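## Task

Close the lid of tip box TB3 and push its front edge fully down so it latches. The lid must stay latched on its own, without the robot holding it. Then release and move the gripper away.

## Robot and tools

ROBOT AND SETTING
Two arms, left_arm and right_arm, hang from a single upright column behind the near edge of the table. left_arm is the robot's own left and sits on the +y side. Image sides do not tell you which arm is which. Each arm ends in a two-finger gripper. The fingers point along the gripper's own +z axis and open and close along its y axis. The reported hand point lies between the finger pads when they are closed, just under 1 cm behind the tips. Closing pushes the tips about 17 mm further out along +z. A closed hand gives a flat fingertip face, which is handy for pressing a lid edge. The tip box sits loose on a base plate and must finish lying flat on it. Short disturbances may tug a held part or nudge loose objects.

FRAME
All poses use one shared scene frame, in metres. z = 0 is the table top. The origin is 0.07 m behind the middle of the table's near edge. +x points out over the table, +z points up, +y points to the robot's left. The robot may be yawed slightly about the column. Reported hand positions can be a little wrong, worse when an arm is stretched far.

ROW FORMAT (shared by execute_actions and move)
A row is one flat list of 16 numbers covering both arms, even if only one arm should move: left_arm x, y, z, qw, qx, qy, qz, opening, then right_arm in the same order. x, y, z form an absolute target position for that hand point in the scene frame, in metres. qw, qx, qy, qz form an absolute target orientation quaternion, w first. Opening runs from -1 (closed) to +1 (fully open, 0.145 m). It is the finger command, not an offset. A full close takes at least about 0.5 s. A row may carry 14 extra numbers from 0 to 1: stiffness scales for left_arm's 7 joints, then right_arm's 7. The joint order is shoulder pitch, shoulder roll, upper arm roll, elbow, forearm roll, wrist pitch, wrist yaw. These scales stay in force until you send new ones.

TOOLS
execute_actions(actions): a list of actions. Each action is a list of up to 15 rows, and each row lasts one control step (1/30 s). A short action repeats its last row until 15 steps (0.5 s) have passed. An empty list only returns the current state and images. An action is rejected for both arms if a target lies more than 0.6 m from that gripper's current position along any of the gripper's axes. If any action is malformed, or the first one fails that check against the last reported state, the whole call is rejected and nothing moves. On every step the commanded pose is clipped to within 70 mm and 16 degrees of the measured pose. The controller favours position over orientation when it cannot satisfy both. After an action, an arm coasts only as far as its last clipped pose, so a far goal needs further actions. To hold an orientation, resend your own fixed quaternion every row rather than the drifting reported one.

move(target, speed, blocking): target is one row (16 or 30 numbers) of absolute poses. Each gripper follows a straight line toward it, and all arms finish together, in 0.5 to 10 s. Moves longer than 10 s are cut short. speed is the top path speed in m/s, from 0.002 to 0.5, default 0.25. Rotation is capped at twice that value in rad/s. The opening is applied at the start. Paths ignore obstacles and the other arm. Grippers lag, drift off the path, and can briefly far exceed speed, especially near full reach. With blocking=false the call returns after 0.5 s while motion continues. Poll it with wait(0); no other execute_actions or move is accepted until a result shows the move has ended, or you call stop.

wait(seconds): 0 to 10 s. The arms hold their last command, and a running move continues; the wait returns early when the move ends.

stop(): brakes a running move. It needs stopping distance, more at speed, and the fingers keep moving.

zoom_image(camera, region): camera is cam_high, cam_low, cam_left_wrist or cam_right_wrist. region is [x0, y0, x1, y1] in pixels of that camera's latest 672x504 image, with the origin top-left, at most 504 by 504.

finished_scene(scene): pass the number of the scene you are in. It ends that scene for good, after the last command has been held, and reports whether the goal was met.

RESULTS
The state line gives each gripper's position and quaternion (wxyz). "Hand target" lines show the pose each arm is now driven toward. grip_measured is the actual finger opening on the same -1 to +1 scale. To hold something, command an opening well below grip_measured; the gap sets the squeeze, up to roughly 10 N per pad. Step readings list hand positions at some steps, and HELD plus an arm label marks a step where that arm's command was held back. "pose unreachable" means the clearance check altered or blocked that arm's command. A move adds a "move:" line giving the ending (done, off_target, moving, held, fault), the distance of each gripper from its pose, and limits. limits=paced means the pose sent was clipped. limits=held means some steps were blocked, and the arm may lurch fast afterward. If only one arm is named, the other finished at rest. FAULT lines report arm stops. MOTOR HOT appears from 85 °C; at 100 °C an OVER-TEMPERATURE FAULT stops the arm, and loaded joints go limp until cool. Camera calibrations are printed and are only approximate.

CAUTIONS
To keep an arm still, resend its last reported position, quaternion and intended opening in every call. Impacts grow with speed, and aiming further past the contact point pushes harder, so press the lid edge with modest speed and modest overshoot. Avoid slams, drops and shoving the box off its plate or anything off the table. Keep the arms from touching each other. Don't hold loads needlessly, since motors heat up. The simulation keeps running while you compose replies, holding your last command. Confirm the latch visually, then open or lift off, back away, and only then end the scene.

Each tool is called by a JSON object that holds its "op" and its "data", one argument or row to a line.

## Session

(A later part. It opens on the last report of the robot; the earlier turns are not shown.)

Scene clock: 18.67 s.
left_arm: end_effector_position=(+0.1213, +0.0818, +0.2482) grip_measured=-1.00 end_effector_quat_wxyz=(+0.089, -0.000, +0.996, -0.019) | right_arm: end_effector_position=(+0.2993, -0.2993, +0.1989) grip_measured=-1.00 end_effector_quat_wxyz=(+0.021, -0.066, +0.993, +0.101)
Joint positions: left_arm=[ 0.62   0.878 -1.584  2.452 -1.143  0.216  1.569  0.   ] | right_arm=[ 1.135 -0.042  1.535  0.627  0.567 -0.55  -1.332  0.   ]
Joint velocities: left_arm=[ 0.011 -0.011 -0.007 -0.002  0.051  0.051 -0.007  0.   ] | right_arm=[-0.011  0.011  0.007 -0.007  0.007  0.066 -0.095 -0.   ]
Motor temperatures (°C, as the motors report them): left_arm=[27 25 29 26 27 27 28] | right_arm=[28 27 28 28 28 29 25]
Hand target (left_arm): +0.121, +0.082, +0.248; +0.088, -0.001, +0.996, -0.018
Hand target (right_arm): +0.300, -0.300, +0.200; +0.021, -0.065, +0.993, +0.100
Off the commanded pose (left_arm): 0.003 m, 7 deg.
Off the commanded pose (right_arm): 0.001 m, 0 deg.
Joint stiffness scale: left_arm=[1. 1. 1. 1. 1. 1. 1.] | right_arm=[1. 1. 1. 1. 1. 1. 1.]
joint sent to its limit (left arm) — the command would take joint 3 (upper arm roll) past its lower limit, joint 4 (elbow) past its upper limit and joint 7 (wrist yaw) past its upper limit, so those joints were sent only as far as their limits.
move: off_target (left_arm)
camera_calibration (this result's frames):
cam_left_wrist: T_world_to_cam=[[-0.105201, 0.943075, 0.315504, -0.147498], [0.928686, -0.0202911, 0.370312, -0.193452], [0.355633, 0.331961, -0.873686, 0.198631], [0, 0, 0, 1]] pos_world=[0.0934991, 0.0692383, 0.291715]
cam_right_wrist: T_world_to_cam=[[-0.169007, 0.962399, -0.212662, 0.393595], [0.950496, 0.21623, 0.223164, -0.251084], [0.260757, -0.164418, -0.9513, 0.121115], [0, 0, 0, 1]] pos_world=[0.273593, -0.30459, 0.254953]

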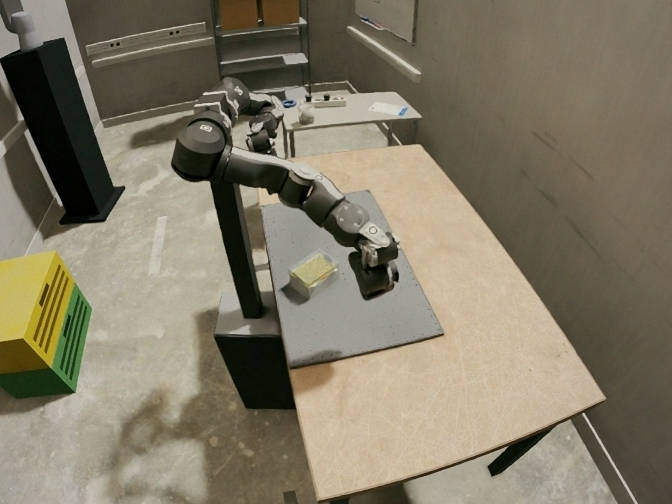

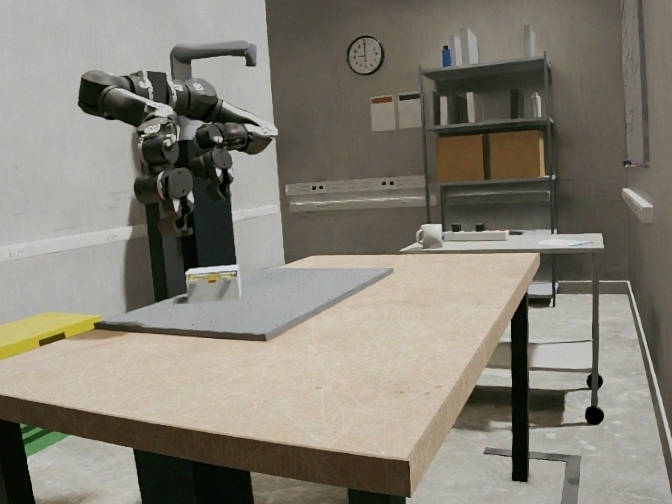

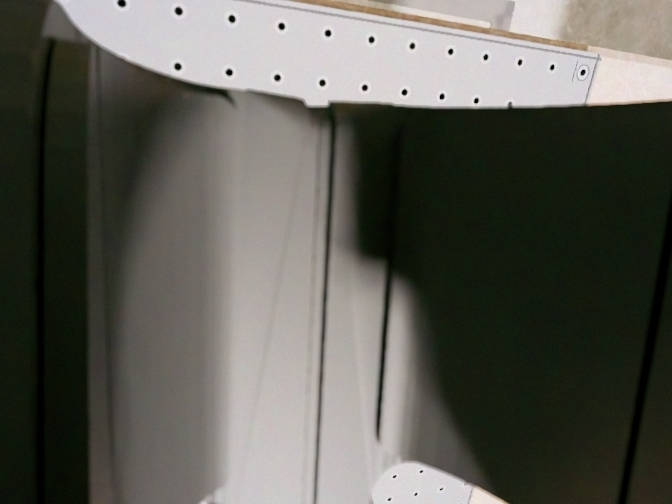

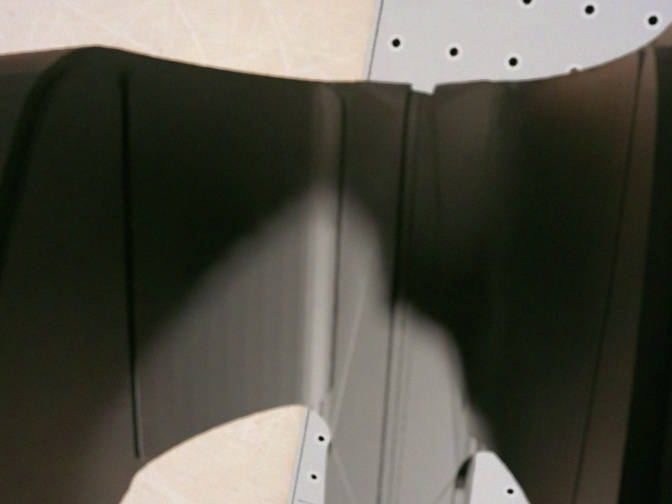

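{"op": "move", "data": {
  "target": [0.163,-0.078,0.12,0,0,1,0,-1, 0.3,-0.3,0.2,0.021,-0.065,0.993,0.1,-1],
  "speed": 0.15
}}

{"op": "move", "data": {
  "target": [0.163,-0.078,0.08,0,0,1,0,-1, 0.3,-0.3,0.2,0.021,-0.065,0.993,0.1,-1],
  "speed": 0.03
}}

{"op": "move", "data": {
  "target": [0.2,0.1,0.2,0,0,1,0,-1, 0.3,-0.3,0.2,0.021,-0.065,0.993,0.1,-1],
  "speed": 0.15
}}

{"op": "zoom_image", "data": {
  "camera": "cam_high",
  "region": [270, 240, 360, 310]
}}

Scene clock: 21.17 s.
left_arm: end_effector_position=(+0.1620, -0.0798, +0.1218) grip_measured=-1.00 end_effector_quat_wxyz=(+0.010, +0.003, +1.000, +0.003) | right_arm: end_effector_position=(+0.2993, -0.2993, +0.1989) grip_measured=-1.00 end_effector_quat_wxyz=(+0.021, -0.066, +0.993, +0.101)
Joint positions: left_arm=[ 0.629  0.013 -1.546  1.212 -0.942 -0.038  1.293  0.   ] | right_arm=[ 1.135 -0.042  1.535  0.627  0.567 -0.55  -1.332  0.   ]
Joint velocities: left_arm=[-0.121 -0.011 -0.007 -0.007 -0.051  0.007 -0.007 -0.   ] | right_arm=[ 0.033 -0.011 -0.007 -0.007 -0.022  0.022 -0.051 -0.   ]
Motor temperatures (°C, as the motors report them): left_arm=[27 25 29 26 27 27 28] | right_arm=[28 27 28 28 28 29 25]
Hand target (left_arm): +0.162, -0.080, +0.121; +0.008, +0.003, +1.000, +0.002
Hand target (right_arm): +0.300, -0.300, +0.200; +0.021, -0.065, +0.993, +0.100
Off the commanded pose (left_arm): 0.003 m, 1 deg.
Off the commanded pose (right_arm): 0.001 m, 0 deg.
Joint stiffness scale: left_arm=[1. 1. 1. 1. 1. 1. 1.] | right_arm=[1. 1. 1. 1. 1. 1. 1.]
move: done
camera_calibration (this result's frames):
cam_left_wrist: T_world_to_cam=[[-0.0447951, 0.927829, 0.370305, 0.0314402], [0.975384, -0.039494, 0.216946, -0.178048], [0.215913, 0.370908, -0.903221, 0.156675], [0, 0, 0, 1]] pos_world=[0.141245, -0.094315, 0.168496]
cam_right_wrist: T_world_to_cam=[[-0.169007, 0.962399, -0.212662, 0.393595], [0.950496, 0.21623, 0.223164, -0.251084], [0.260757, -0.164418, -0.9513, 0.121115], [0, 0, 0, 1]] pos_world=[0.273593, -0.30459, 0.254953]

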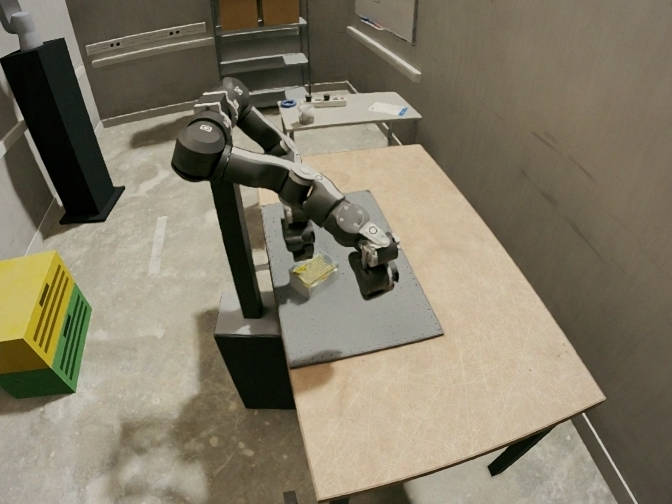

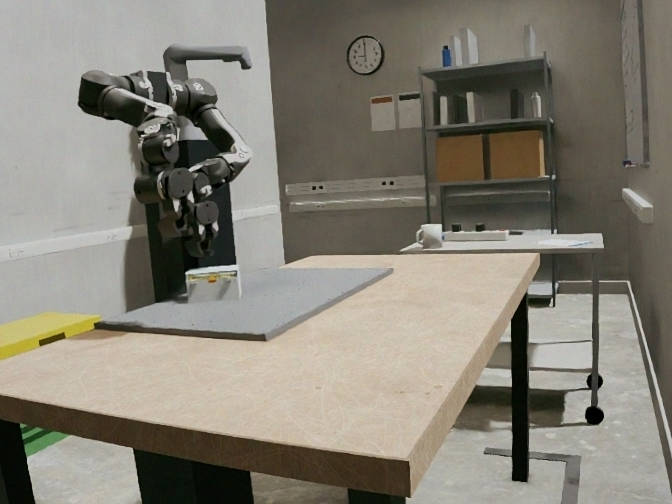

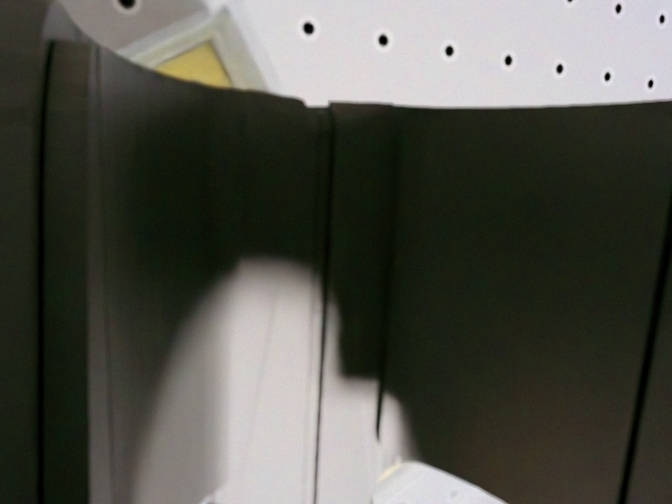

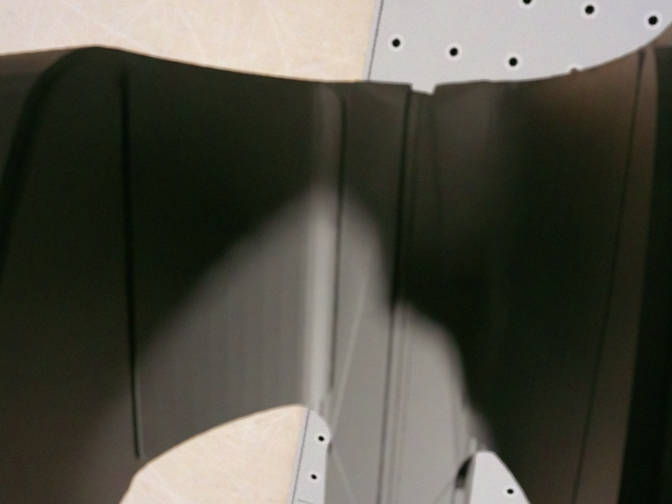

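Scene clock: 22.80 s.
left_arm: end_effector_position=(+0.1657, -0.0797, +0.0892) grip_measured=-1.00 end_effector_quat_wxyz=(+0.001, +0.001, +1.000, +0.010) | right_arm: end_effector_position=(+0.2993, -0.2993, +0.1989) grip_measured=-1.00 end_effector_quat_wxyz=(+0.021, -0.066, +0.993, +0.101)
Joint positions: left_arm=[ 0.591 -0.059 -1.548  0.982 -0.97  -0.116  1.166  0.   ] | right_arm=[ 1.135 -0.042  1.535  0.627  0.567 -0.55  -1.332  0.   ]
Joint velocities: left_arm=[ 0.121 -0.033 -0.012  0.027 -0.037 -0.022  0.022  0.   ] | right_arm=[ 0.033 -0.033  0.007  0.017  0.051 -0.037 -0.022  0.   ]
Motor temperatures (°C, as the motors report them): left_arm=[27 25 29 26 27 27 28] | right_arm=[28 27 28 28 28 29 25]
Hand target (left_arm): +0.163, -0.079, +0.081; +0.001, +0.001, +1.000, -0.000
Hand target (right_arm): +0.300, -0.300, +0.200; +0.021, -0.065, +0.993, +0.100
Off the commanded pose (left_arm): 0.010 m, 1 deg.
Off the commanded pose (right_arm): 0.001 m, 0 deg.
Joint stiffness scale: left_arm=[1. 1. 1. 1. 1. 1. 1.] | right_arm=[1. 1. 1. 1. 1. 1. 1.]
move: off_target (left_arm)
camera_calibration (this result's frames):
cam_left_wrist: T_world_to_cam=[[-0.0420834, 0.922518, 0.383652, 0.0415455], [0.979265, -0.0380761, 0.198974, -0.173513], [0.198165, 0.384071, -0.901787, 0.130325], [0, 0, 0, 1]] pos_world=[0.145838, -0.0949871, 0.136111]
cam_right_wrist: T_world_to_cam=[[-0.169007, 0.962399, -0.212662, 0.393595], [0.950496, 0.21623, 0.223164, -0.251084], [0.260757, -0.164418, -0.9513, 0.121115], [0, 0, 0, 1]] pos_world=[0.273593, -0.30459, 0.254953]

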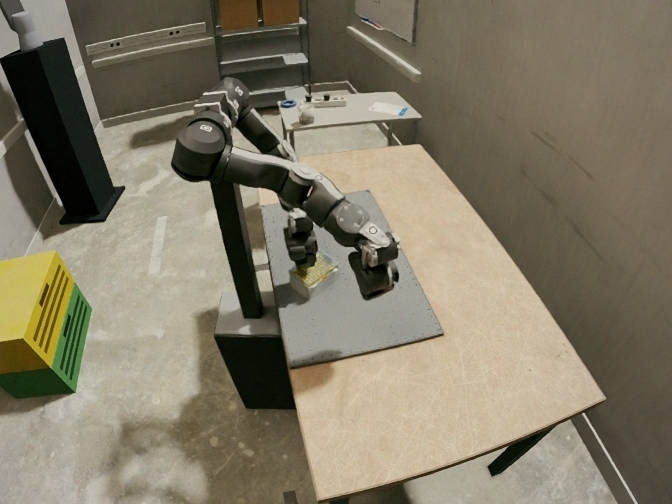

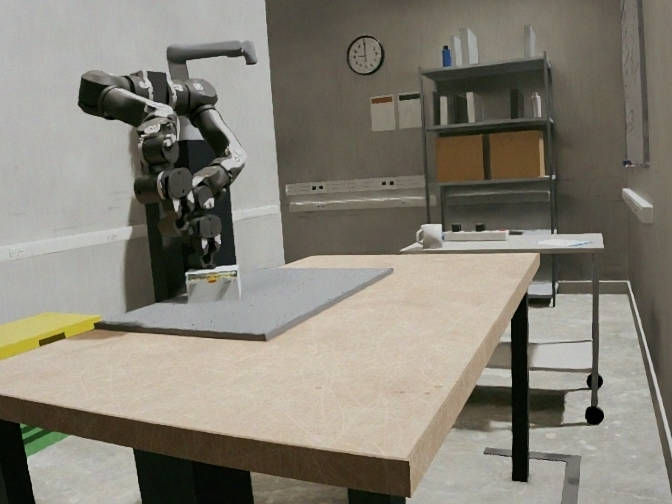

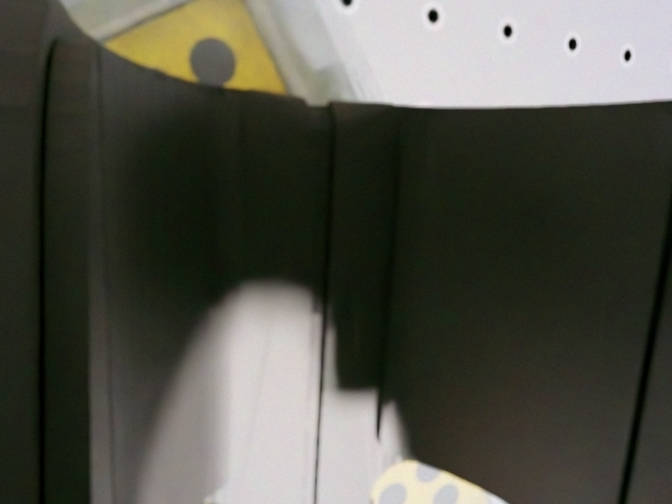

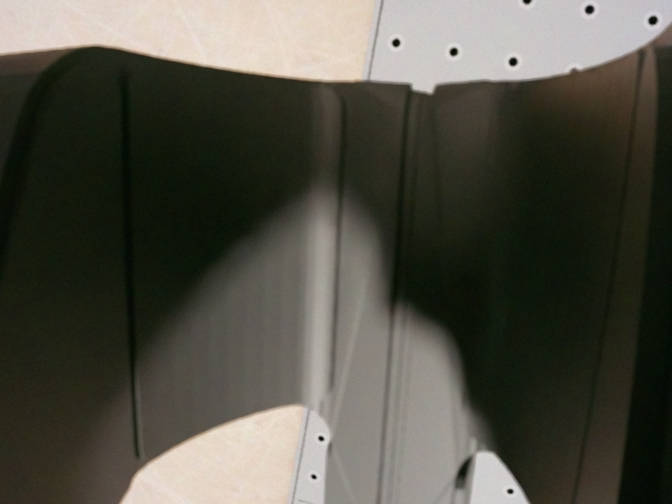

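Scene clock: 24.60 s.
left_arm: end_effector_position=(+0.2008, +0.1022, +0.1967) grip_measured=-1.00 end_effector_quat_wxyz=(-0.005, -0.003, +1.000, +0.005) | right_arm: end_effector_position=(+0.2993, -0.2993, +0.1989) grip_measured=-1.00 end_effector_quat_wxyz=(+0.021, -0.066, +0.993, +0.101)
Joint positions: left_arm=[ 0.753  0.903 -1.456  1.936 -0.74  -0.241  1.273  0.   ] | right_arm=[ 1.135 -0.042  1.535  0.627  0.567 -0.55  -1.332  0.   ]
Joint velocities: left_arm=[-0.055 -0.143  0.007 -0.017 -0.022  0.007  0.007 -0.   ] | right_arm=[-0.011 -0.099  0.007 -0.022 -0.066  0.022 -0.037 -0.   ]
Motor temperatures (°C, as the motors report them): left_arm=[27 25 29 26 27 27 28] | right_arm=[29 27 28 28 28 29 25]
Hand target (left_arm): +0.200, +0.101, +0.197; -0.006, -0.002, +1.000, +0.002
Hand target (right_arm): +0.300, -0.300, +0.200; +0.021, -0.065, +0.993, +0.100
Off the commanded pose (left_arm): 0.004 m, 1 deg.
Off the commanded pose (right_arm): 0.001 m, 0 deg.
Joint stiffness scale: left_arm=[1. 1. 1. 1. 1. 1. 1.] | right_arm=[1. 1. 1. 1. 1. 1. 1.]
move: off_target (left_arm)
camera_calibration (this result's frames):
cam_left_wrist: T_world_to_cam=[[-0.0452998, 0.925963, 0.374888, -0.164059], [0.981776, -0.0280665, 0.187957, -0.221719], [0.184563, 0.37657, -0.907817, 0.155104], [0, 0, 0, 1]] pos_world=[0.18162, 0.087282, 0.243984]
cam_right_wrist: T_world_to_cam=[[-0.169007, 0.962399, -0.212662, 0.393595], [0.950496, 0.21623, 0.223164, -0.251084], [0.260757, -0.164418, -0.9513, 0.121115], [0, 0, 0, 1]] pos_world=[0.273593, -0.30459, 0.254953]

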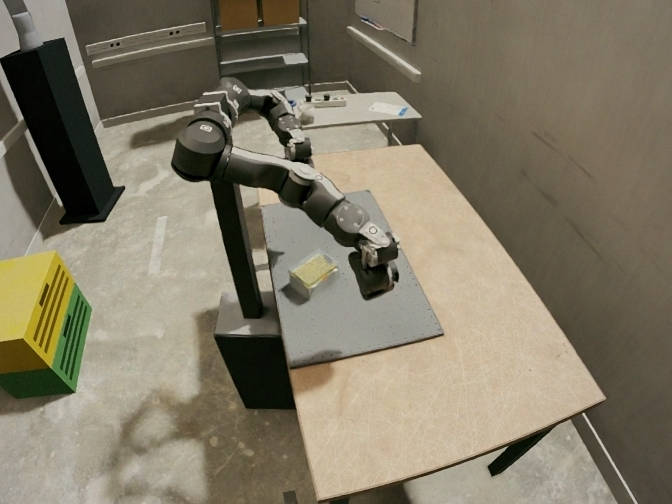

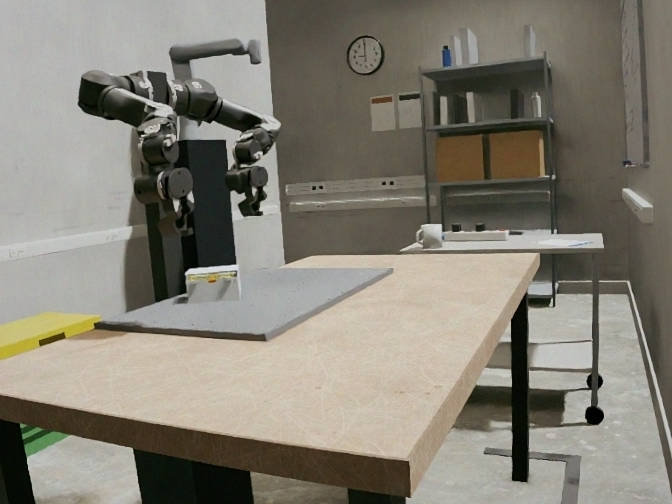

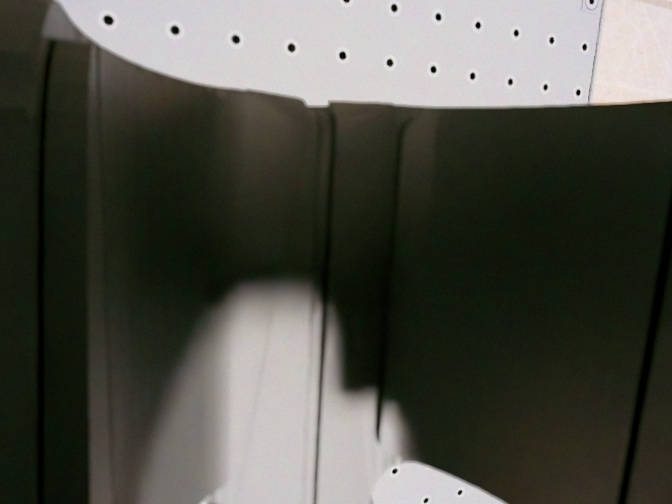

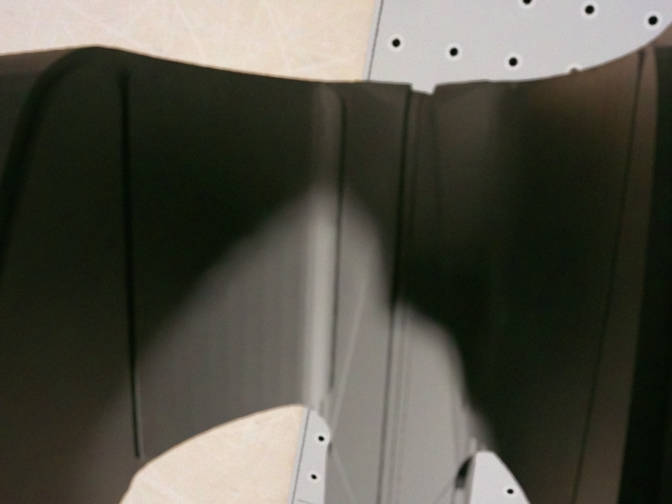

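Region (270, 240, 360, 310) of cam_high's 672x504 image, scaled by 5.600, with more detail than that image has.

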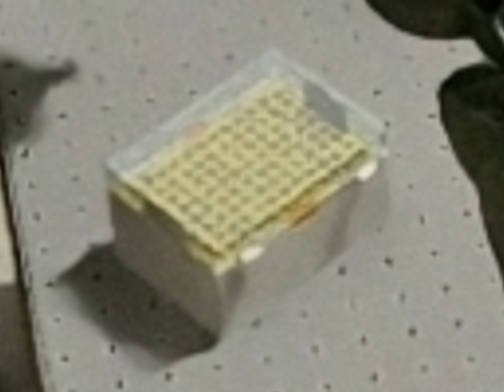

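{"op": "finished_scene", "data": {
  "scene": 2
}}

The scene is finished: the task was done.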